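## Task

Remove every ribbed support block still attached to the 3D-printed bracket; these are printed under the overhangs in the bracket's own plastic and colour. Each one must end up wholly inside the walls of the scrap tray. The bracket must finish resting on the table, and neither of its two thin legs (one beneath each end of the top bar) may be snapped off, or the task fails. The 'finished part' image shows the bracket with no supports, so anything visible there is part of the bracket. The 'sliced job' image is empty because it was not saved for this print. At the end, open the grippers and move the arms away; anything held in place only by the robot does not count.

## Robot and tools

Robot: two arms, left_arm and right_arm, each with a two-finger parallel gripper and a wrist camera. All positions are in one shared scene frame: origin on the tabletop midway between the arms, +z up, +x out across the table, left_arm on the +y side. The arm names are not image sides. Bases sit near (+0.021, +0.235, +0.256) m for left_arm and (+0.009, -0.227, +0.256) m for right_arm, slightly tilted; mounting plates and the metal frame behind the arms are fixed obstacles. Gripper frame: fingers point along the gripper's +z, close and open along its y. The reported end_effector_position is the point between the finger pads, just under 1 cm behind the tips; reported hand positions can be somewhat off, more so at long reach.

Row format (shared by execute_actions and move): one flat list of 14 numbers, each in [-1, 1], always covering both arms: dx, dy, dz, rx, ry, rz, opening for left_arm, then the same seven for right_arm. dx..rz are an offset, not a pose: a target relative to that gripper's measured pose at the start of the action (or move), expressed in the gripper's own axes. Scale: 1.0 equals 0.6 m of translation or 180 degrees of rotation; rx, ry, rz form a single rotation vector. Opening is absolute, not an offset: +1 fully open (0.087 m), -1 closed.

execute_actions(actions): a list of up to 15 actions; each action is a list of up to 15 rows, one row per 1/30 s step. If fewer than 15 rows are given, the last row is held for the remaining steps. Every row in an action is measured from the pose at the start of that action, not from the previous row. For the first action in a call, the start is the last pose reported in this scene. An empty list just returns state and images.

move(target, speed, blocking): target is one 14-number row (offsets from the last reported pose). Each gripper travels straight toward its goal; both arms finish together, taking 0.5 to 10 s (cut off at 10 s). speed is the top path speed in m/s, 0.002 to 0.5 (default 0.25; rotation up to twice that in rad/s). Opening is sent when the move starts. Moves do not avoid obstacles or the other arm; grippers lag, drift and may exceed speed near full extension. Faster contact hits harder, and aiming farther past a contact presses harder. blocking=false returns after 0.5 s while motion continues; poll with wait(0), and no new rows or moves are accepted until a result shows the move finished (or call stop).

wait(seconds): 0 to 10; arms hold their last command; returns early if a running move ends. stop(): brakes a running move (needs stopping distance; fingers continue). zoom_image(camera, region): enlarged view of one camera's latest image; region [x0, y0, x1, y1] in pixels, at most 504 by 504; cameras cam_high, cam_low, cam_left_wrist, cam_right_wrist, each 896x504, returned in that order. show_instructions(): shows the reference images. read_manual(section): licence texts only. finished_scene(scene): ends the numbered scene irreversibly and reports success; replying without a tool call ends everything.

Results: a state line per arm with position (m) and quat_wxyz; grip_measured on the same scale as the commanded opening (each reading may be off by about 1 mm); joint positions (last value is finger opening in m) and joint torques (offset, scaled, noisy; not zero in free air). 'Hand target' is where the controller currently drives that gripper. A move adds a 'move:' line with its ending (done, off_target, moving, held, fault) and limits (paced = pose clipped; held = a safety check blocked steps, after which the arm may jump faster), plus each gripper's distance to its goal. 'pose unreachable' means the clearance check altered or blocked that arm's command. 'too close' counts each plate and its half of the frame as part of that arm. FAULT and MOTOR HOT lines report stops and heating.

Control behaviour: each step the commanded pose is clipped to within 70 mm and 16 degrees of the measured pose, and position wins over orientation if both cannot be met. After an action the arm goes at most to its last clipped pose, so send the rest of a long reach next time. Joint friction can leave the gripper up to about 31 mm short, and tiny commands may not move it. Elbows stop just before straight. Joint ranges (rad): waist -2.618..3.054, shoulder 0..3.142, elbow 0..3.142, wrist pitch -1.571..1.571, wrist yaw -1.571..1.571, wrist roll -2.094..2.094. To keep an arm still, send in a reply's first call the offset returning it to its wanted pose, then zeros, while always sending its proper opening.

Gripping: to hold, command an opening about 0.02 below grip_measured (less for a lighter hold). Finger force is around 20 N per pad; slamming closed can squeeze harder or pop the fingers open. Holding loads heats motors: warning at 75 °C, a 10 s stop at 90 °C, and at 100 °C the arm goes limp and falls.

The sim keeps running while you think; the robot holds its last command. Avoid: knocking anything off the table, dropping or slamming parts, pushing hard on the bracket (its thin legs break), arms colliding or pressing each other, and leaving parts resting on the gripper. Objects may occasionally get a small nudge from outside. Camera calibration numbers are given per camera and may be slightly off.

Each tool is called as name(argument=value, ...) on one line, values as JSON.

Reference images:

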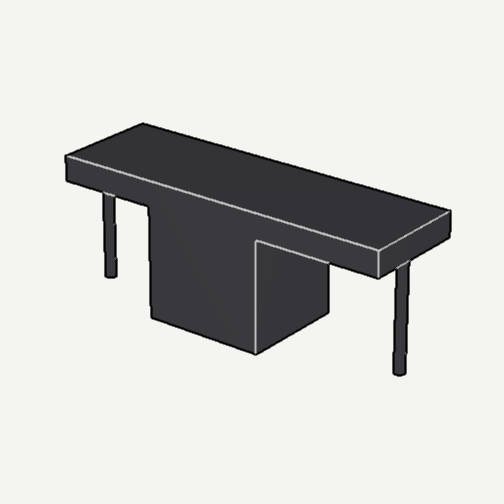

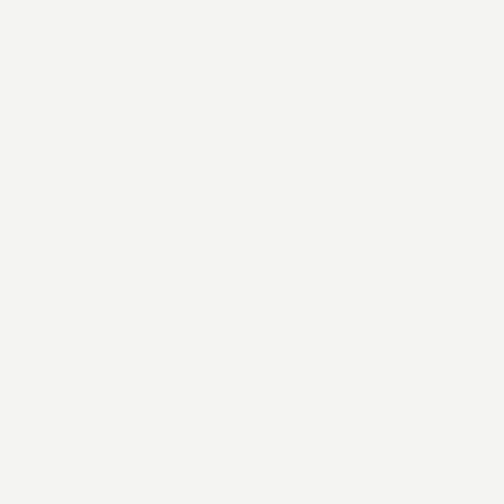

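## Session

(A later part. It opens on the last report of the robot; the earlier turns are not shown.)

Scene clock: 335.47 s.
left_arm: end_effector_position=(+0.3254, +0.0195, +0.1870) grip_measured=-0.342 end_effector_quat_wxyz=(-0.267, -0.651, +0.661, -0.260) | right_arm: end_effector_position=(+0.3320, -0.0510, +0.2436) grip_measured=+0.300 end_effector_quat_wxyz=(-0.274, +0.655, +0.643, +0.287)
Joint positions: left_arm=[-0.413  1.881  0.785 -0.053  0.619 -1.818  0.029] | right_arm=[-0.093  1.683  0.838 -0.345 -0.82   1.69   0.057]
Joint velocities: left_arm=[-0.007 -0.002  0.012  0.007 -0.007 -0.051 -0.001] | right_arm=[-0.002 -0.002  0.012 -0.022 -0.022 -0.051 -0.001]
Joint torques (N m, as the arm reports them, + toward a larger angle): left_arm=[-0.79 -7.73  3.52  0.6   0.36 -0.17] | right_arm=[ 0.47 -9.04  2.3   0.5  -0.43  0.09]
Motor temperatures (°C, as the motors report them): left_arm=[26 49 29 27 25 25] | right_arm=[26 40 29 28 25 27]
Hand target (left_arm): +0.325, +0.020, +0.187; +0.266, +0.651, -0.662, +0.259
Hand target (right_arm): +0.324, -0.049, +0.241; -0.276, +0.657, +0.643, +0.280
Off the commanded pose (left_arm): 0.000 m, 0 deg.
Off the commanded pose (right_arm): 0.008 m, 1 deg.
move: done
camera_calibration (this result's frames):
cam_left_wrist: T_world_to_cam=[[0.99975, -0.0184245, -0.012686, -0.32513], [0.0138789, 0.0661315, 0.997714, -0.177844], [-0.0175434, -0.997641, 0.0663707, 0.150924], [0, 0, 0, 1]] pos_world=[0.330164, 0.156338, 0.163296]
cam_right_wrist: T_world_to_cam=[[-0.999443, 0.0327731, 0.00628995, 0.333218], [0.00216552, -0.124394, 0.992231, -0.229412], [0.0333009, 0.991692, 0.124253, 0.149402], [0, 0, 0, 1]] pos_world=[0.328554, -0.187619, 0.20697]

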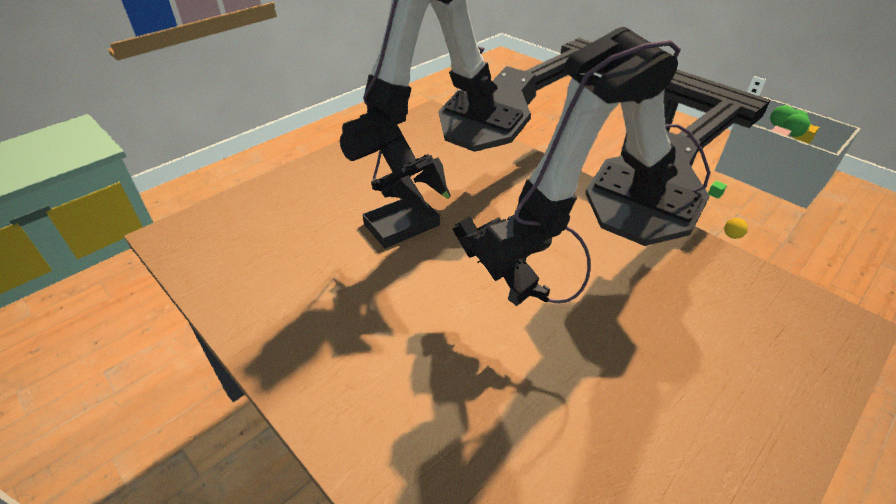

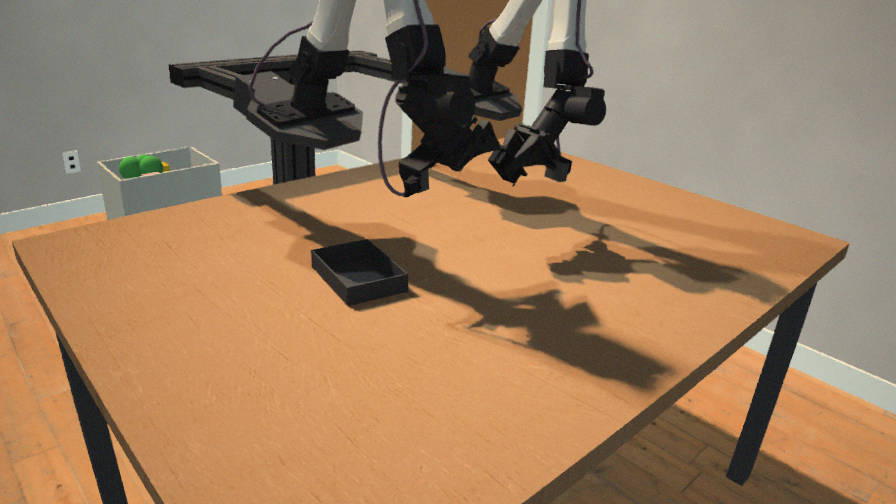

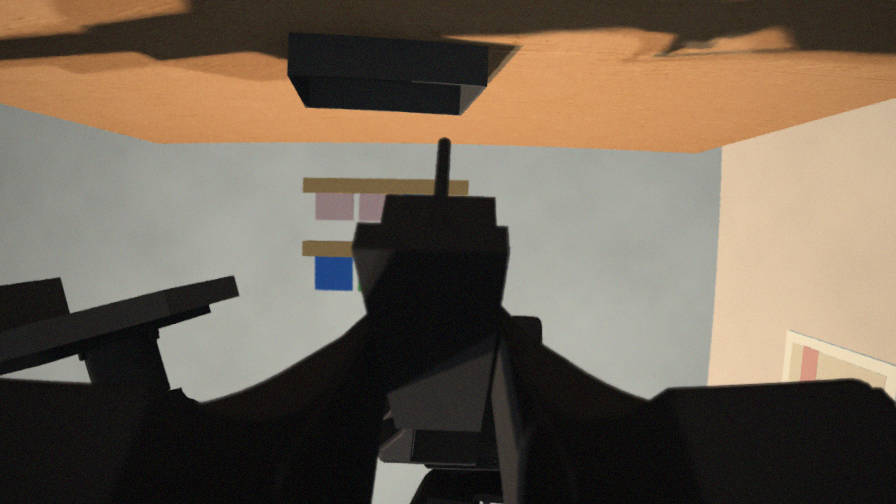

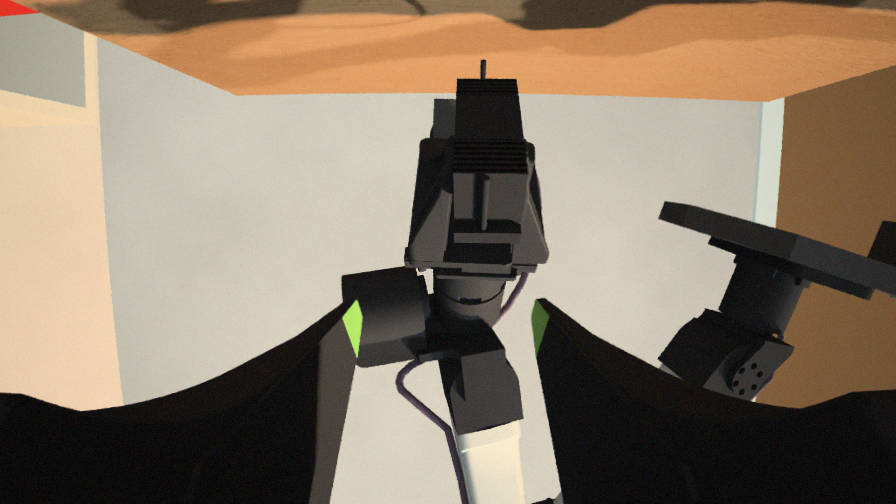

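execute_actions(actions=[])

Scene clock: 345.40 s.
left_arm: end_effector_position=(+0.3254, +0.0195, +0.1870) grip_measured=-0.342 end_effector_quat_wxyz=(-0.267, -0.651, +0.661, -0.260) | right_arm: end_effector_position=(+0.3324, -0.0510, +0.2435) grip_measured=+0.300 end_effector_quat_wxyz=(-0.273, +0.655, +0.643, +0.287)
Joint positions: left_arm=[-0.413  1.881  0.785 -0.053  0.619 -1.818  0.029] | right_arm=[-0.093  1.683  0.838 -0.342 -0.819  1.692  0.057]
Joint velocities: left_arm=[-0.007  0.012 -0.007  0.022 -0.007  0.051  0.   ] | right_arm=[ 0.002 -0.002  0.002  0.022 -0.051 -0.007  0.001]
Joint torques (N m, as the arm reports them, + toward a larger angle): left_arm=[-0.85 -7.74  3.43  0.6   0.39 -0.16] | right_arm=[ 0.49 -9.09  2.28  0.53 -0.39  0.12]
Motor temperatures (°C, as the motors report them): left_arm=[25 48 29 27 25 25] | right_arm=[26 40 28 28 25 27]
Hand target (left_arm): +0.325, +0.020, +0.187; +0.266, +0.651, -0.662, +0.259
Hand target (right_arm): +0.324, -0.049, +0.241; -0.276, +0.657, +0.643, +0.280
Off the commanded pose (left_arm): 0.000 m, 0 deg.
Off the commanded pose (right_arm): 0.009 m, 1 deg.
camera_calibration (this result's frames):
cam_left_wrist: T_world_to_cam=[[0.99975, -0.0184245, -0.012686, -0.32513], [0.0138789, 0.0661315, 0.997714, -0.177844], [-0.0175434, -0.997641, 0.0663707, 0.150924], [0, 0, 0, 1]] pos_world=[0.330164, 0.156338, 0.163296]
cam_right_wrist: T_world_to_cam=[[-0.999403, 0.0341377, 0.00532816, 0.333976], [0.00106076, -0.123823, 0.992304, -0.228971], [0.0345348, 0.991717, 0.123713, 0.149166], [0, 0, 0, 1]] pos_world=[0.328868, -0.187683, 0.206976]

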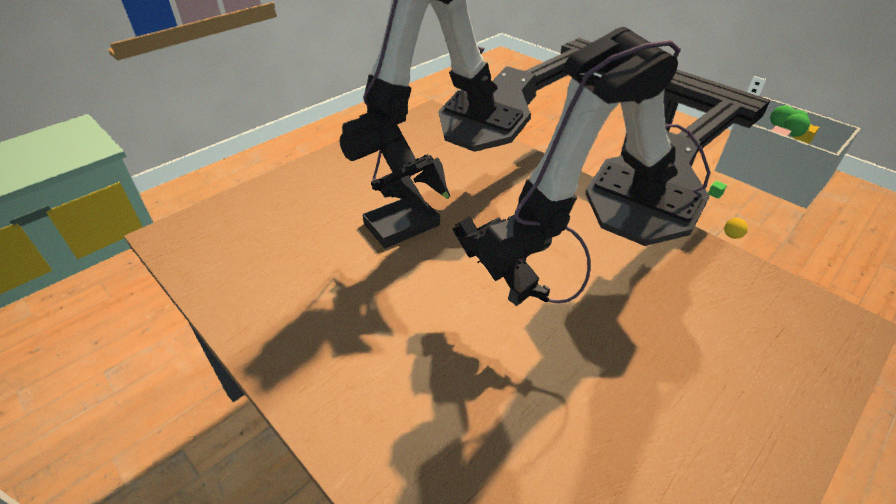

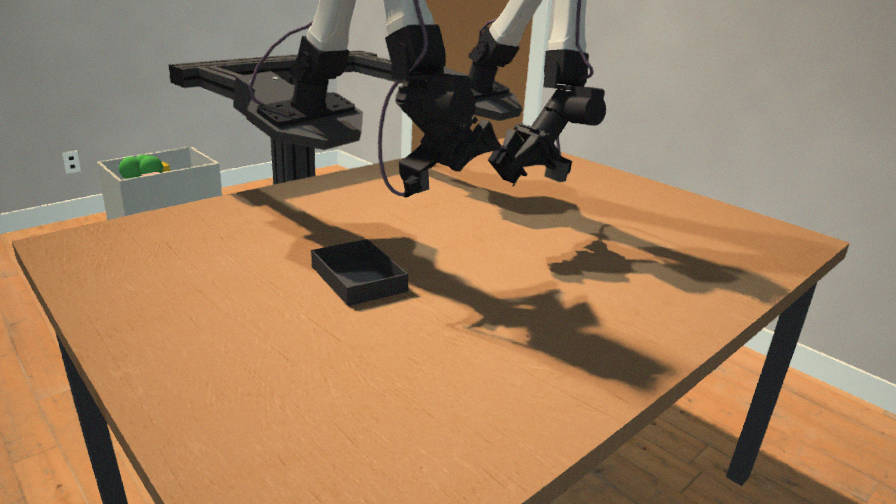

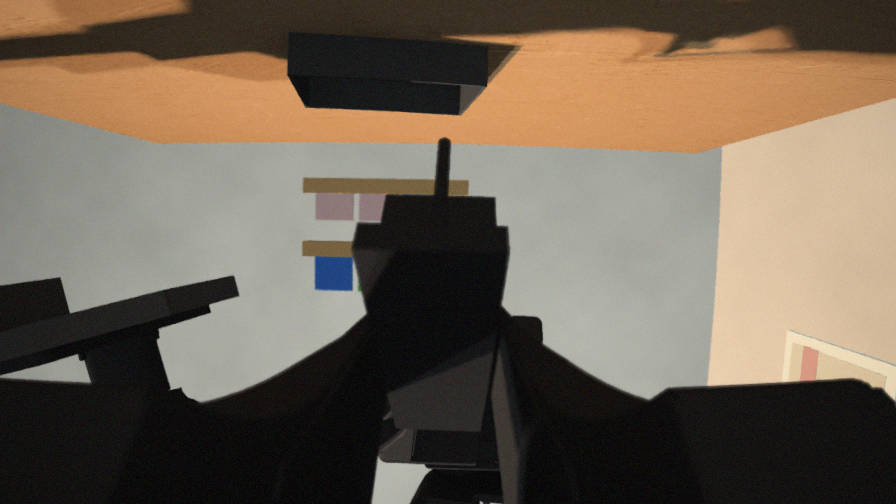

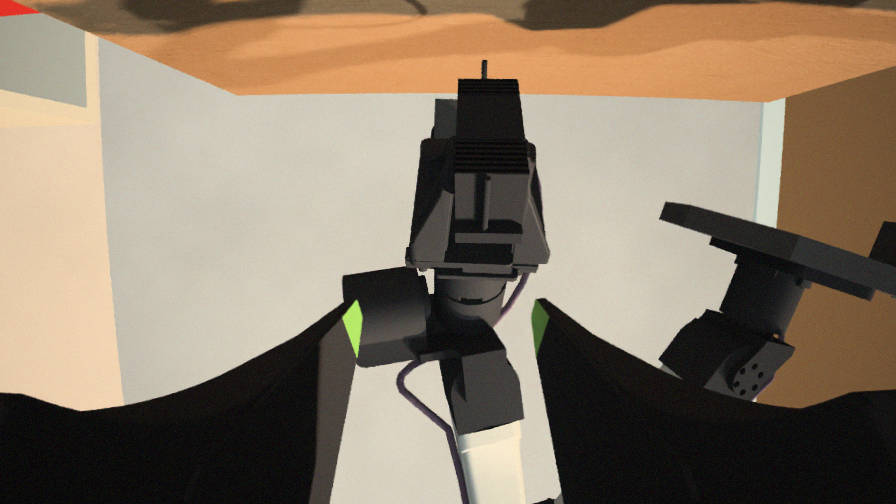

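move(target=[0,0,0,0,0,0,-0.375, 0,-0.0317,0.03,0,0,0,0.3], speed=0.04)

Scene clock: 353.13 s.
left_arm: end_effector_position=(+0.3254, +0.0195, +0.1870) grip_measured=-0.342 end_effector_quat_wxyz=(-0.267, -0.651, +0.661, -0.260) | right_arm: end_effector_position=(+0.3222, -0.0395, +0.2338) grip_measured=+0.300 end_effector_quat_wxyz=(-0.270, +0.653, +0.644, +0.294)
Joint positions: left_arm=[-0.413  1.881  0.785 -0.053  0.619 -1.818  0.029] | right_arm=[-0.05   1.683  0.763 -0.209 -0.808  1.751  0.057]
Joint velocities: left_arm=[-0.017  0.007 -0.002 -0.066  0.007 -0.095 -0.   ] | right_arm=[-0.002  0.007  0.007  0.007  0.037 -0.037  0.002]
Joint torques (N m, as the arm reports them, + toward a larger angle): left_arm=[-0.74 -7.73  3.45  0.64  0.39 -0.17] | right_arm=[ 0.59 -8.49  2.14  0.64 -0.4   0.14]
Motor temperatures (°C, as the motors report them): left_arm=[25 47 29 27 25 25] | right_arm=[25 40 28 28 25 27]
Hand target (left_arm): +0.325, +0.020, +0.187; +0.267, +0.651, -0.661, +0.260
Hand target (right_arm): +0.314, -0.038, +0.231; -0.273, +0.655, +0.643, +0.287
Off the commanded pose (left_arm): 0.000 m, 0 deg.
Off the commanded pose (right_arm): 0.009 m, 1 deg.
move: done
camera_calibration (this result's frames):
cam_left_wrist: T_world_to_cam=[[0.99975, -0.0184245, -0.012686, -0.32513], [0.0138789, 0.0661315, 0.997714, -0.177844], [-0.0175434, -0.997641, 0.0663707, 0.150924], [0, 0, 0, 1]] pos_world=[0.330164, 0.156338, 0.163296]
cam_right_wrist: T_world_to_cam=[[-0.999323, 0.0357201, -0.00875853, 0.326724], [-0.0133597, -0.130684, 0.991334, -0.213295], [0.034266, 0.99078, 0.131072, 0.137567], [0, 0, 0, 1]] pos_world=[0.31894, -0.175843, 0.196277]

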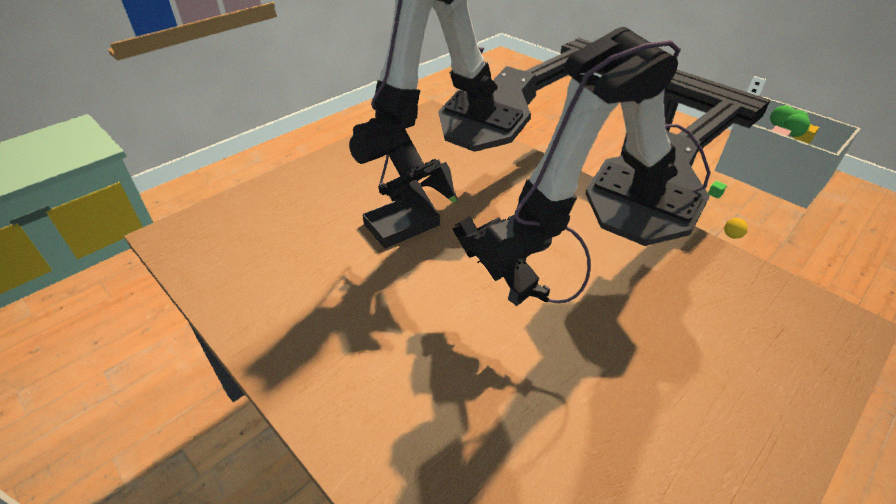

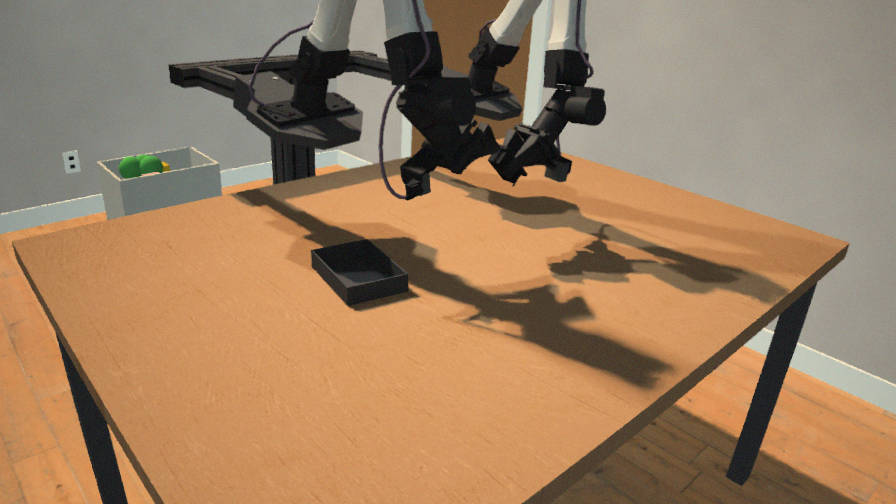

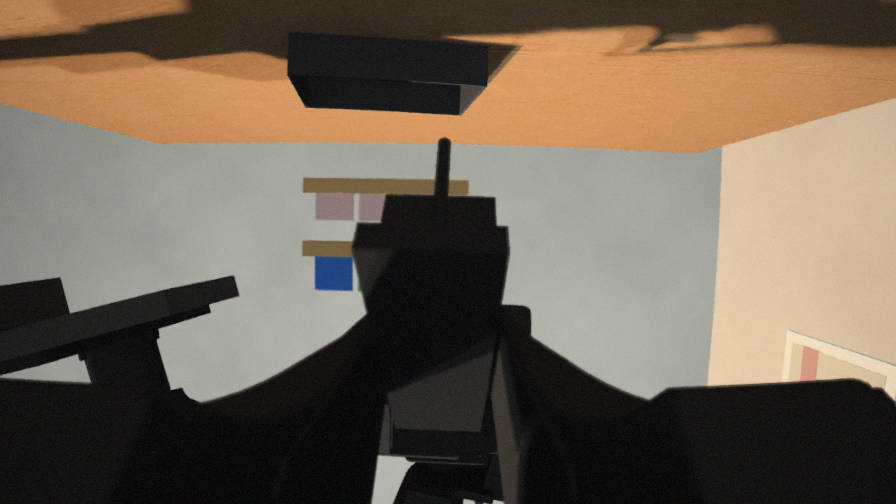

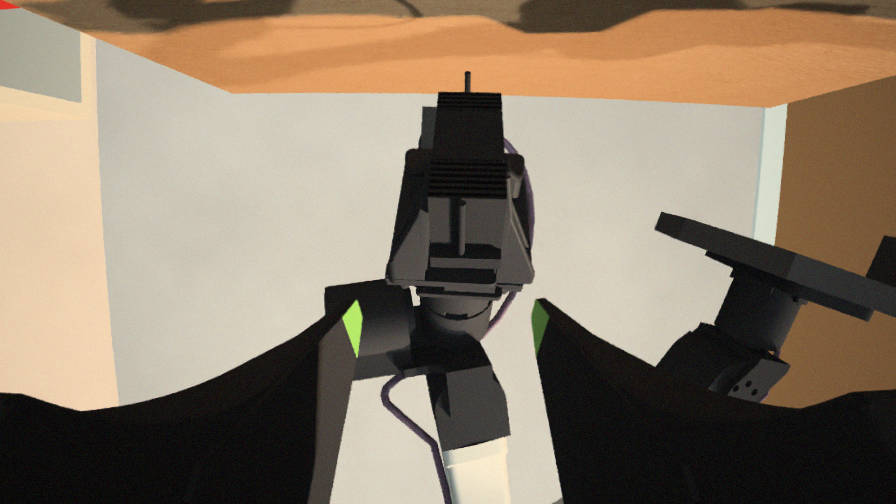

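zoom_image(camera="cam_right_wrist", region=[320, 60, 600, 360])

Region (320, 60, 600, 360) of cam_right_wrist's 896x504 image, scaled by 1.680, with more detail than that image has; it fills the left 470 columns of this view, and the rest is white.

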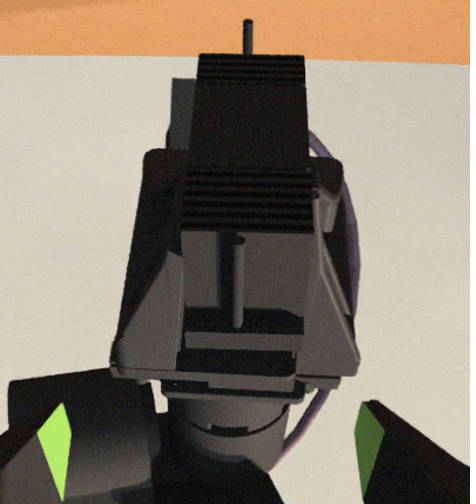

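move(target=[0,0,0,0,0,0,-0.375, 0.01,-0.0267,0.03,0,0,0,0.3], speed=0.04)

zoom_image(camera="cam_right_wrist", region=[320, 80, 600, 380])

Scene clock: 382.33 s.
left_arm: end_effector_position=(+0.3254, +0.0195, +0.1870) grip_measured=-0.342 end_effector_quat_wxyz=(-0.267, -0.651, +0.661, -0.260) | right_arm: end_effector_position=(+0.3153, -0.0234, +0.2286) grip_measured=+0.300 end_effector_quat_wxyz=(-0.267, +0.650, +0.644, +0.302)
Joint positions: left_arm=[-0.413  1.881  0.785 -0.053  0.619 -1.818  0.029] | right_arm=[ 0.009  1.683  0.707 -0.081 -0.785  1.83   0.057]
Joint velocities: left_arm=[ 0.002 -0.012  0.007  0.022 -0.022 -0.022  0.   ] | right_arm=[-0.017 -0.022 -0.012  0.007 -0.022 -0.007  0.001]
Joint torques (N m, as the arm reports them, + toward a larger angle): left_arm=[-0.68 -7.65  3.35  0.62  0.4  -0.14] | right_arm=[ 0.74 -8.21  1.94  0.77 -0.41  0.12]
Motor temperatures (°C, as the motors report them): left_arm=[25 45 29 27 25 25] | right_arm=[25 40 27 28 25 27]
Hand target (left_arm): +0.325, +0.020, +0.187; +0.267, +0.651, -0.661, +0.260
Hand target (right_arm): +0.307, -0.022, +0.225; -0.270, +0.653, +0.644, +0.294
Off the commanded pose (left_arm): 0.000 m, 0 deg.
Off the commanded pose (right_arm): 0.009 m, 1 deg.
move: done
camera_calibration (this result's frames):
cam_left_wrist: T_world_to_cam=[[0.99975, -0.0184245, -0.012686, -0.32513], [0.0138789, 0.0661315, 0.997714, -0.177844], [-0.0175434, -0.997641, 0.0663707, 0.150924], [0, 0, 0, 1]] pos_world=[0.330164, 0.156338, 0.163296]
cam_right_wrist: T_world_to_cam=[[-0.999019, 0.0372106, -0.024025, 0.322664], [-0.0289289, -0.137422, 0.99009, -0.201056], [0.0335403, 0.989813, 0.138364, 0.121092], [0, 0, 0, 1]] pos_world=[0.31247, -0.159495, 0.19006]

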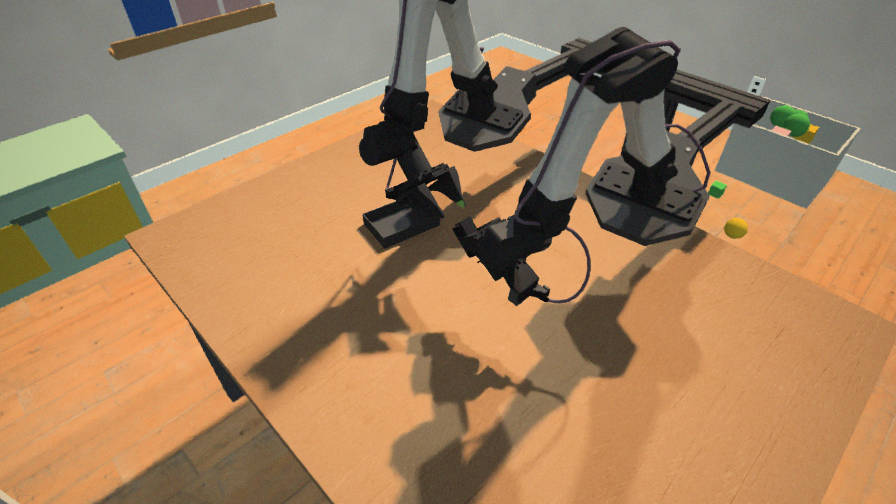

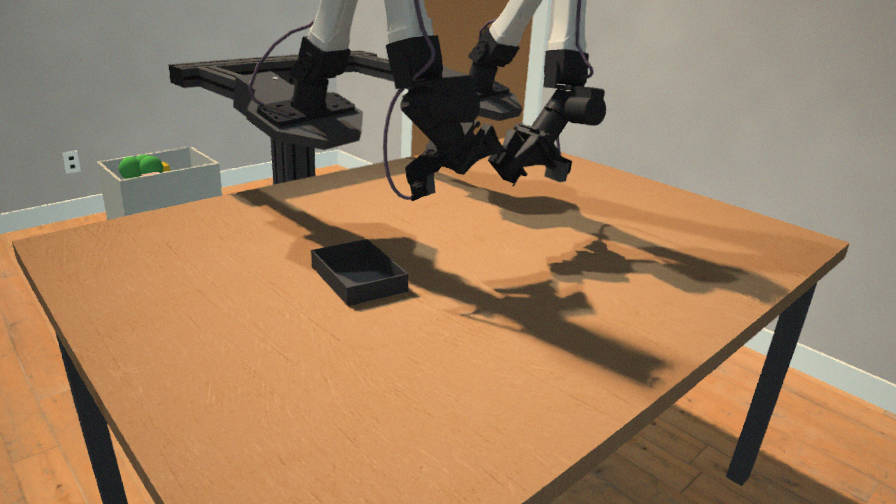

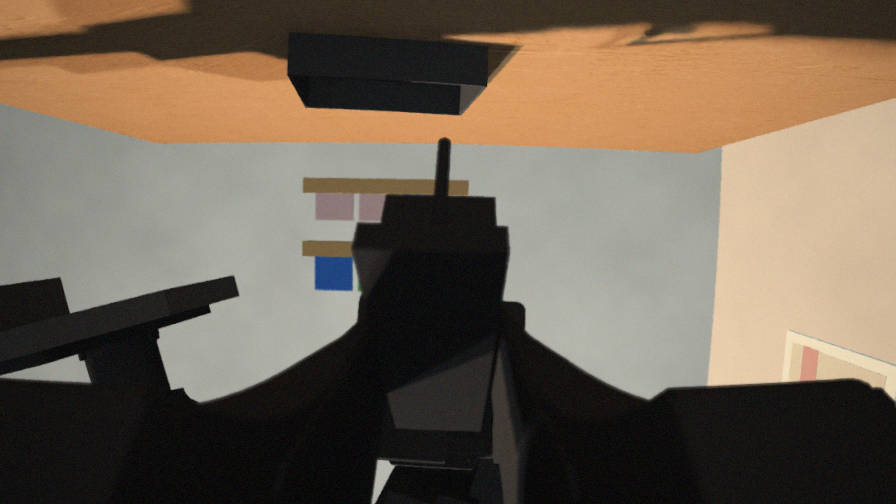

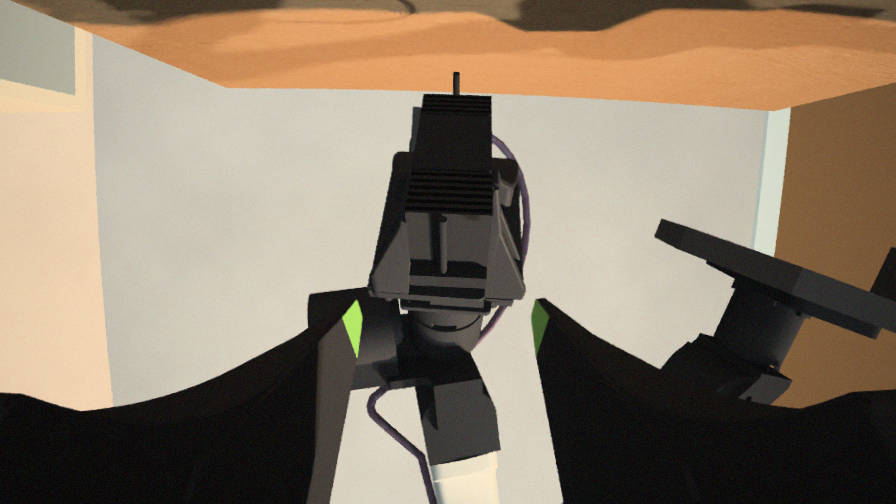

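Region (320, 80, 600, 380) of cam_right_wrist's 896x504 image, scaled by 1.680, with more detail than that image has; it fills the left 470 columns of this view, and the rest is white.

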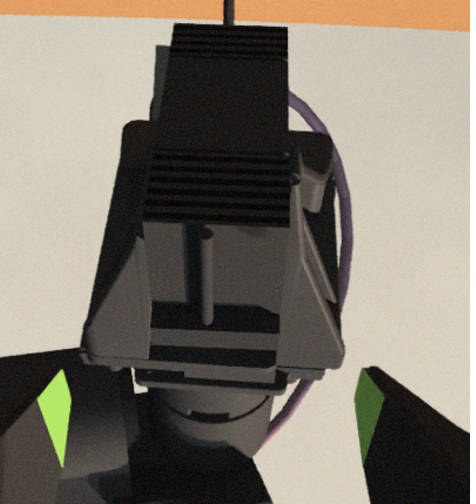

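move(target=[0,0,0,0,0,0,-0.375, -0.005,-0.0067,0.045,0.022,0,0,0.3], speed=0.03)

zoom_image(camera="cam_right_wrist", region=[310, 100, 590, 400])

Scene clock: 422.53 s.
left_arm: end_effector_position=(+0.3254, +0.0195, +0.1870) grip_measured=-0.342 end_effector_quat_wxyz=(-0.267, -0.651, +0.661, -0.260) | right_arm: end_effector_position=(+0.3073, -0.0094, +0.2098) grip_measured=+0.300 end_effector_quat_wxyz=(-0.293, +0.644, +0.650, +0.277)
Joint positions: left_arm=[-0.413  1.881  0.785 -0.053  0.619 -1.818  0.029] | right_arm=[ 0.053  1.781  0.746 -0.079 -0.784  1.831  0.057]
Joint velocities: left_arm=[-0.012 -0.002 -0.007 -0.066 -0.066  0.095 -0.   ] | right_arm=[-0.002 -0.002  0.027  0.022 -0.081 -0.037  0.   ]
Joint torques (N m, as the arm reports them, + toward a larger angle): left_arm=[-0.8  -7.69  3.35  0.58  0.39 -0.16] | right_arm=[ 0.84 -6.9   5.68  0.61 -0.41  0.04]
Motor temperatures (°C, as the motors report them): left_arm=[25 44 29 27 26 25] | right_arm=[25 39 27 28 26 27]
Hand target (left_arm): +0.325, +0.020, +0.187; +0.267, +0.651, -0.661, +0.260
Hand target (right_arm): +0.313, -0.005, +0.208; -0.289, +0.640, +0.655, +0.279
Off the commanded pose (left_arm): 0.000 m, 0 deg.
Off the commanded pose (right_arm): 0.007 m, 1 deg.
move: done
camera_calibration (this result's frames):
cam_left_wrist: T_world_to_cam=[[0.99975, -0.0184245, -0.012686, -0.32513], [0.0138789, 0.0661315, 0.997714, -0.177844], [-0.0175434, -0.997641, 0.0663707, 0.150924], [0, 0, 0, 1]] pos_world=[0.330164, 0.156338, 0.163296]
cam_right_wrist: T_world_to_cam=[[-0.999411, -0.00585428, 0.0338107, 0.30128], [0.0342966, -0.139213, 0.989668, -0.200159], [-0.00108689, 0.990245, 0.139332, 0.120573], [0, 0, 0, 1]] pos_world=[0.308099, -0.145498, 0.171105]

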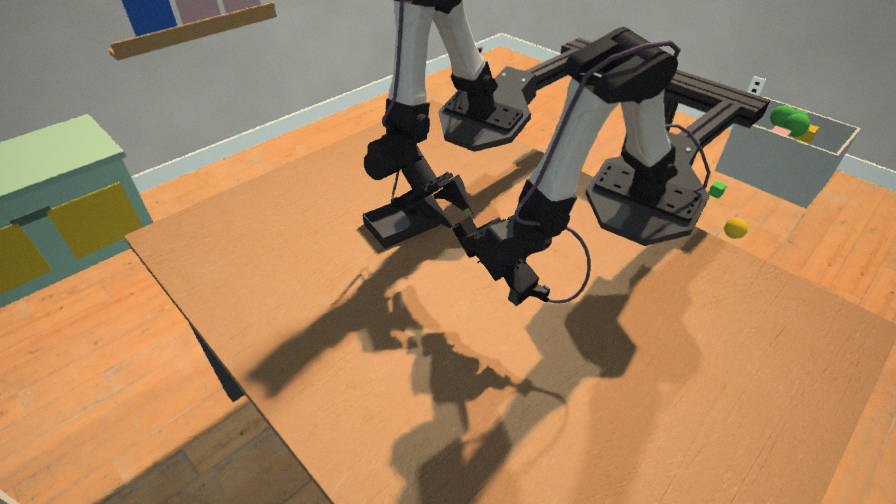

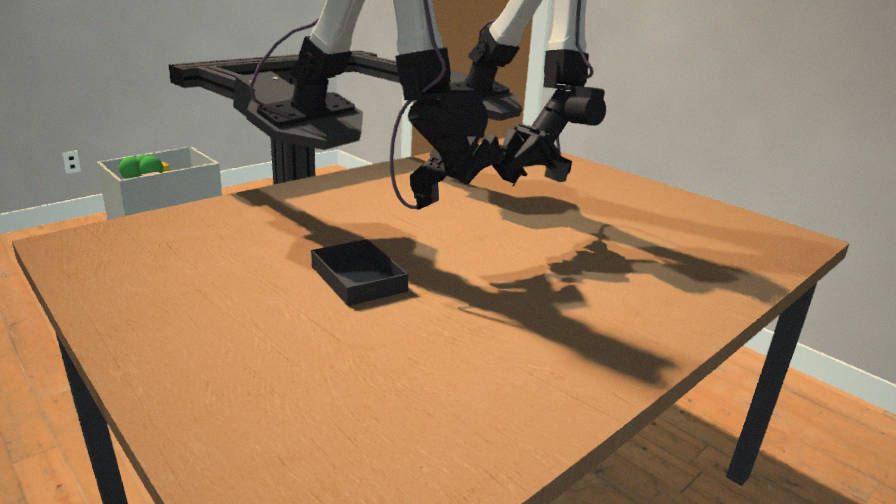

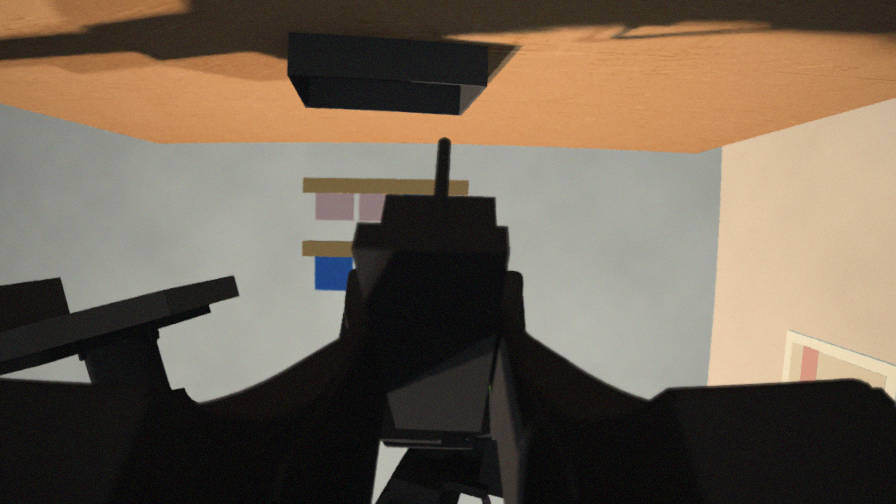

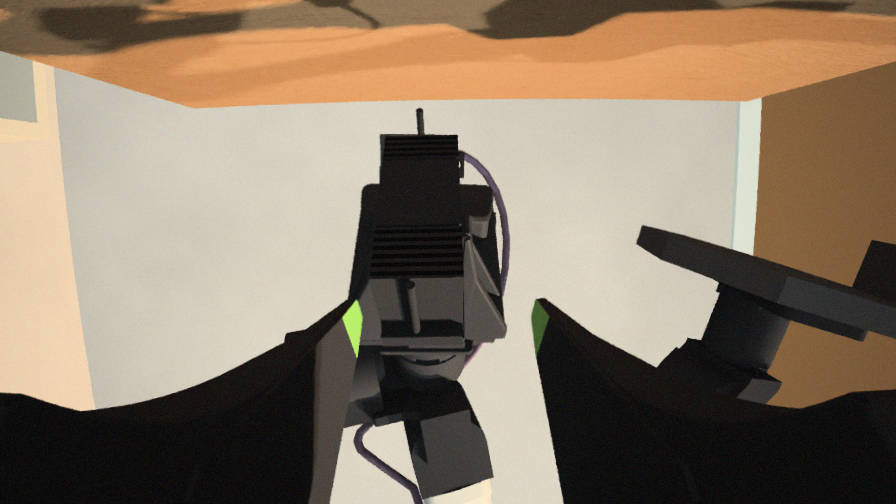

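Region (310, 100, 590, 400) of cam_right_wrist's 896x504 image, scaled by 1.680, with more detail than that image has; it fills the left 470 columns of this view, and the rest is white.

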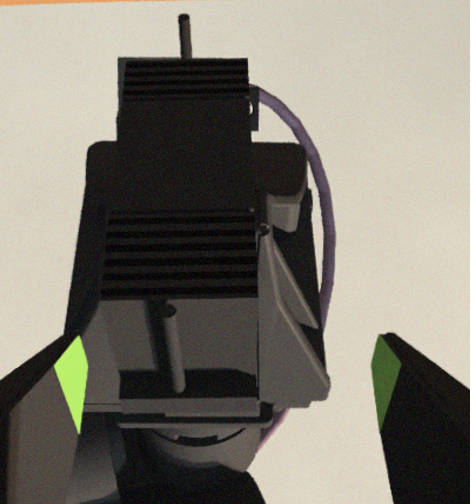

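move(target=[0,0,0,0,0,0,-0.375, 0.003,0.024,0.0,0,0,0,0.3], speed=0.02)

zoom_image(camera="cam_right_wrist", region=[310, 100, 590, 400])

Scene clock: 432.40 s.
left_arm: end_effector_position=(+0.3254, +0.0195, +0.1870) grip_measured=-0.342 end_effector_quat_wxyz=(-0.267, -0.651, +0.661, -0.260) | right_arm: end_effector_position=(+0.3170, -0.0076, +0.2128) grip_measured=+0.300 end_effector_quat_wxyz=(-0.292, +0.644, +0.650, +0.279)
Joint positions: left_arm=[-0.413  1.881  0.785 -0.053  0.619 -1.818  0.029] | right_arm=[ 0.053  1.79   0.788 -0.108 -0.784  1.831  0.057]
Joint velocities: left_arm=[-0.012 -0.022 -0.012  0.066 -0.051  0.007  0.001] | right_arm=[ 0.017  0.002 -0.007 -0.081 -0.051 -0.051  0.   ]
Joint torques (N m, as the arm reports them, + toward a larger angle): left_arm=[-0.71 -7.75  3.46  0.64  0.4  -0.16] | right_arm=[-0.49 -7.03  5.89  0.43 -0.53  0.  ]
Motor temperatures (°C, as the motors report them): left_arm=[25 44 29 27 26 25] | right_arm=[25 38 27 28 26 27]
Hand target (left_arm): +0.325, +0.020, +0.187; +0.267, +0.651, -0.661, +0.260
Hand target (right_arm): +0.322, -0.008, +0.211; -0.293, +0.644, +0.650, +0.278
Off the commanded pose (left_arm): 0.000 m, 0 deg.
Off the commanded pose (right_arm): 0.005 m, 0 deg.
move: done
camera_calibration (this result's frames):
cam_left_wrist: T_world_to_cam=[[0.99975, -0.0184245, -0.012686, -0.32513], [0.0138789, 0.0661315, 0.997714, -0.177844], [-0.0175434, -0.997641, 0.0663707, 0.150924], [0, 0, 0, 1]] pos_world=[0.330164, 0.156338, 0.163296]
cam_right_wrist: T_world_to_cam=[[-0.99952, -0.00576737, 0.0304448, 0.311589], [0.0309524, -0.139889, 0.989683, -0.20213], [-0.00144897, 0.99015, 0.14, 0.118306], [0, 0, 0, 1]] pos_world=[0.317868, -0.14362, 0.173996]

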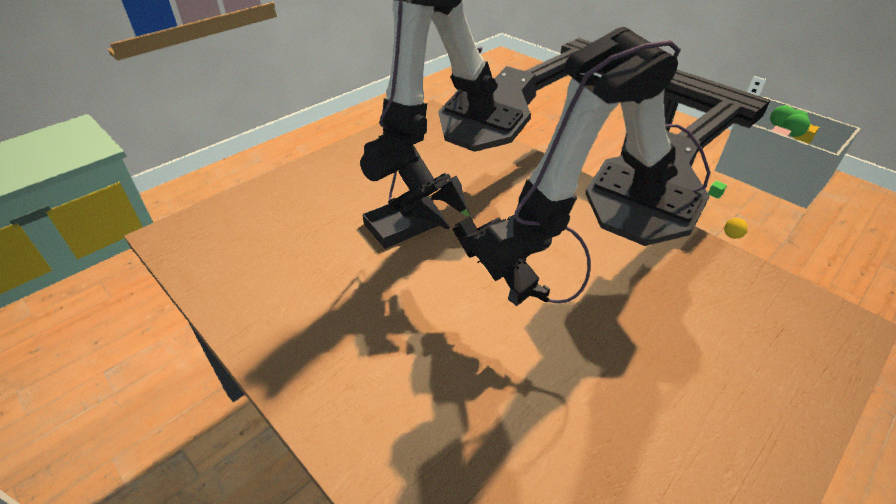

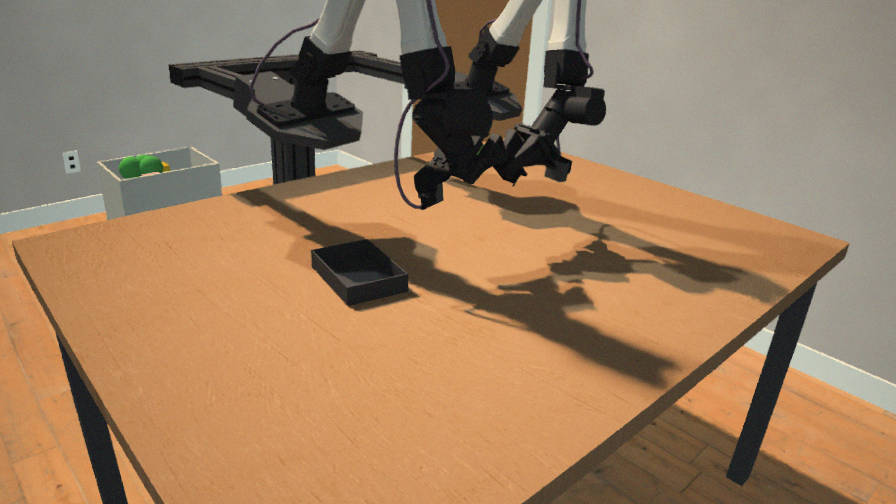

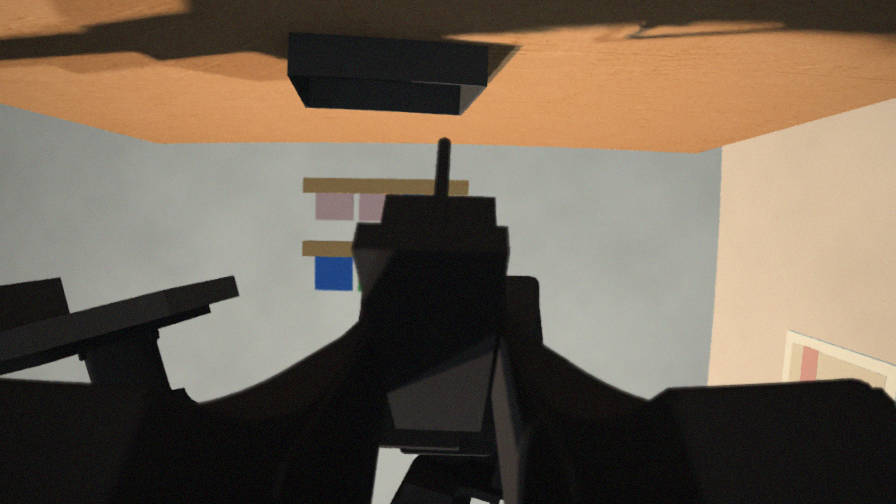

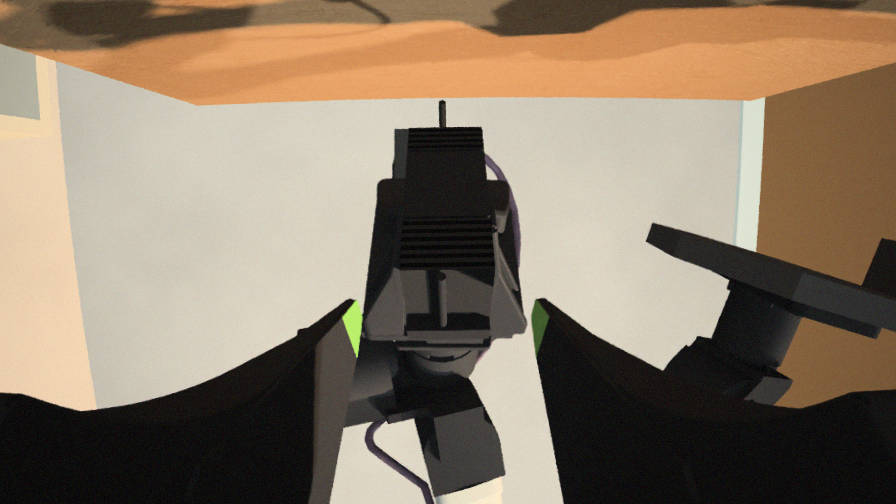

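Region (310, 100, 590, 400) of cam_right_wrist's 896x504 image, scaled by 1.680, with more detail than that image has; it fills the left 470 columns of this view, and the rest is white.

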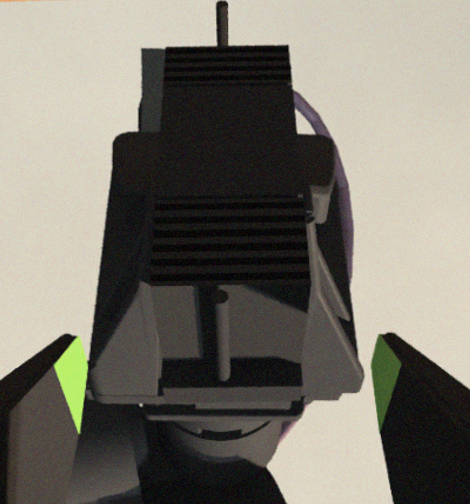

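move(target="[0,0,0,0,0,0,-0.375, -0.0065,-0.0105,0.grabbed]", speed=0.02)



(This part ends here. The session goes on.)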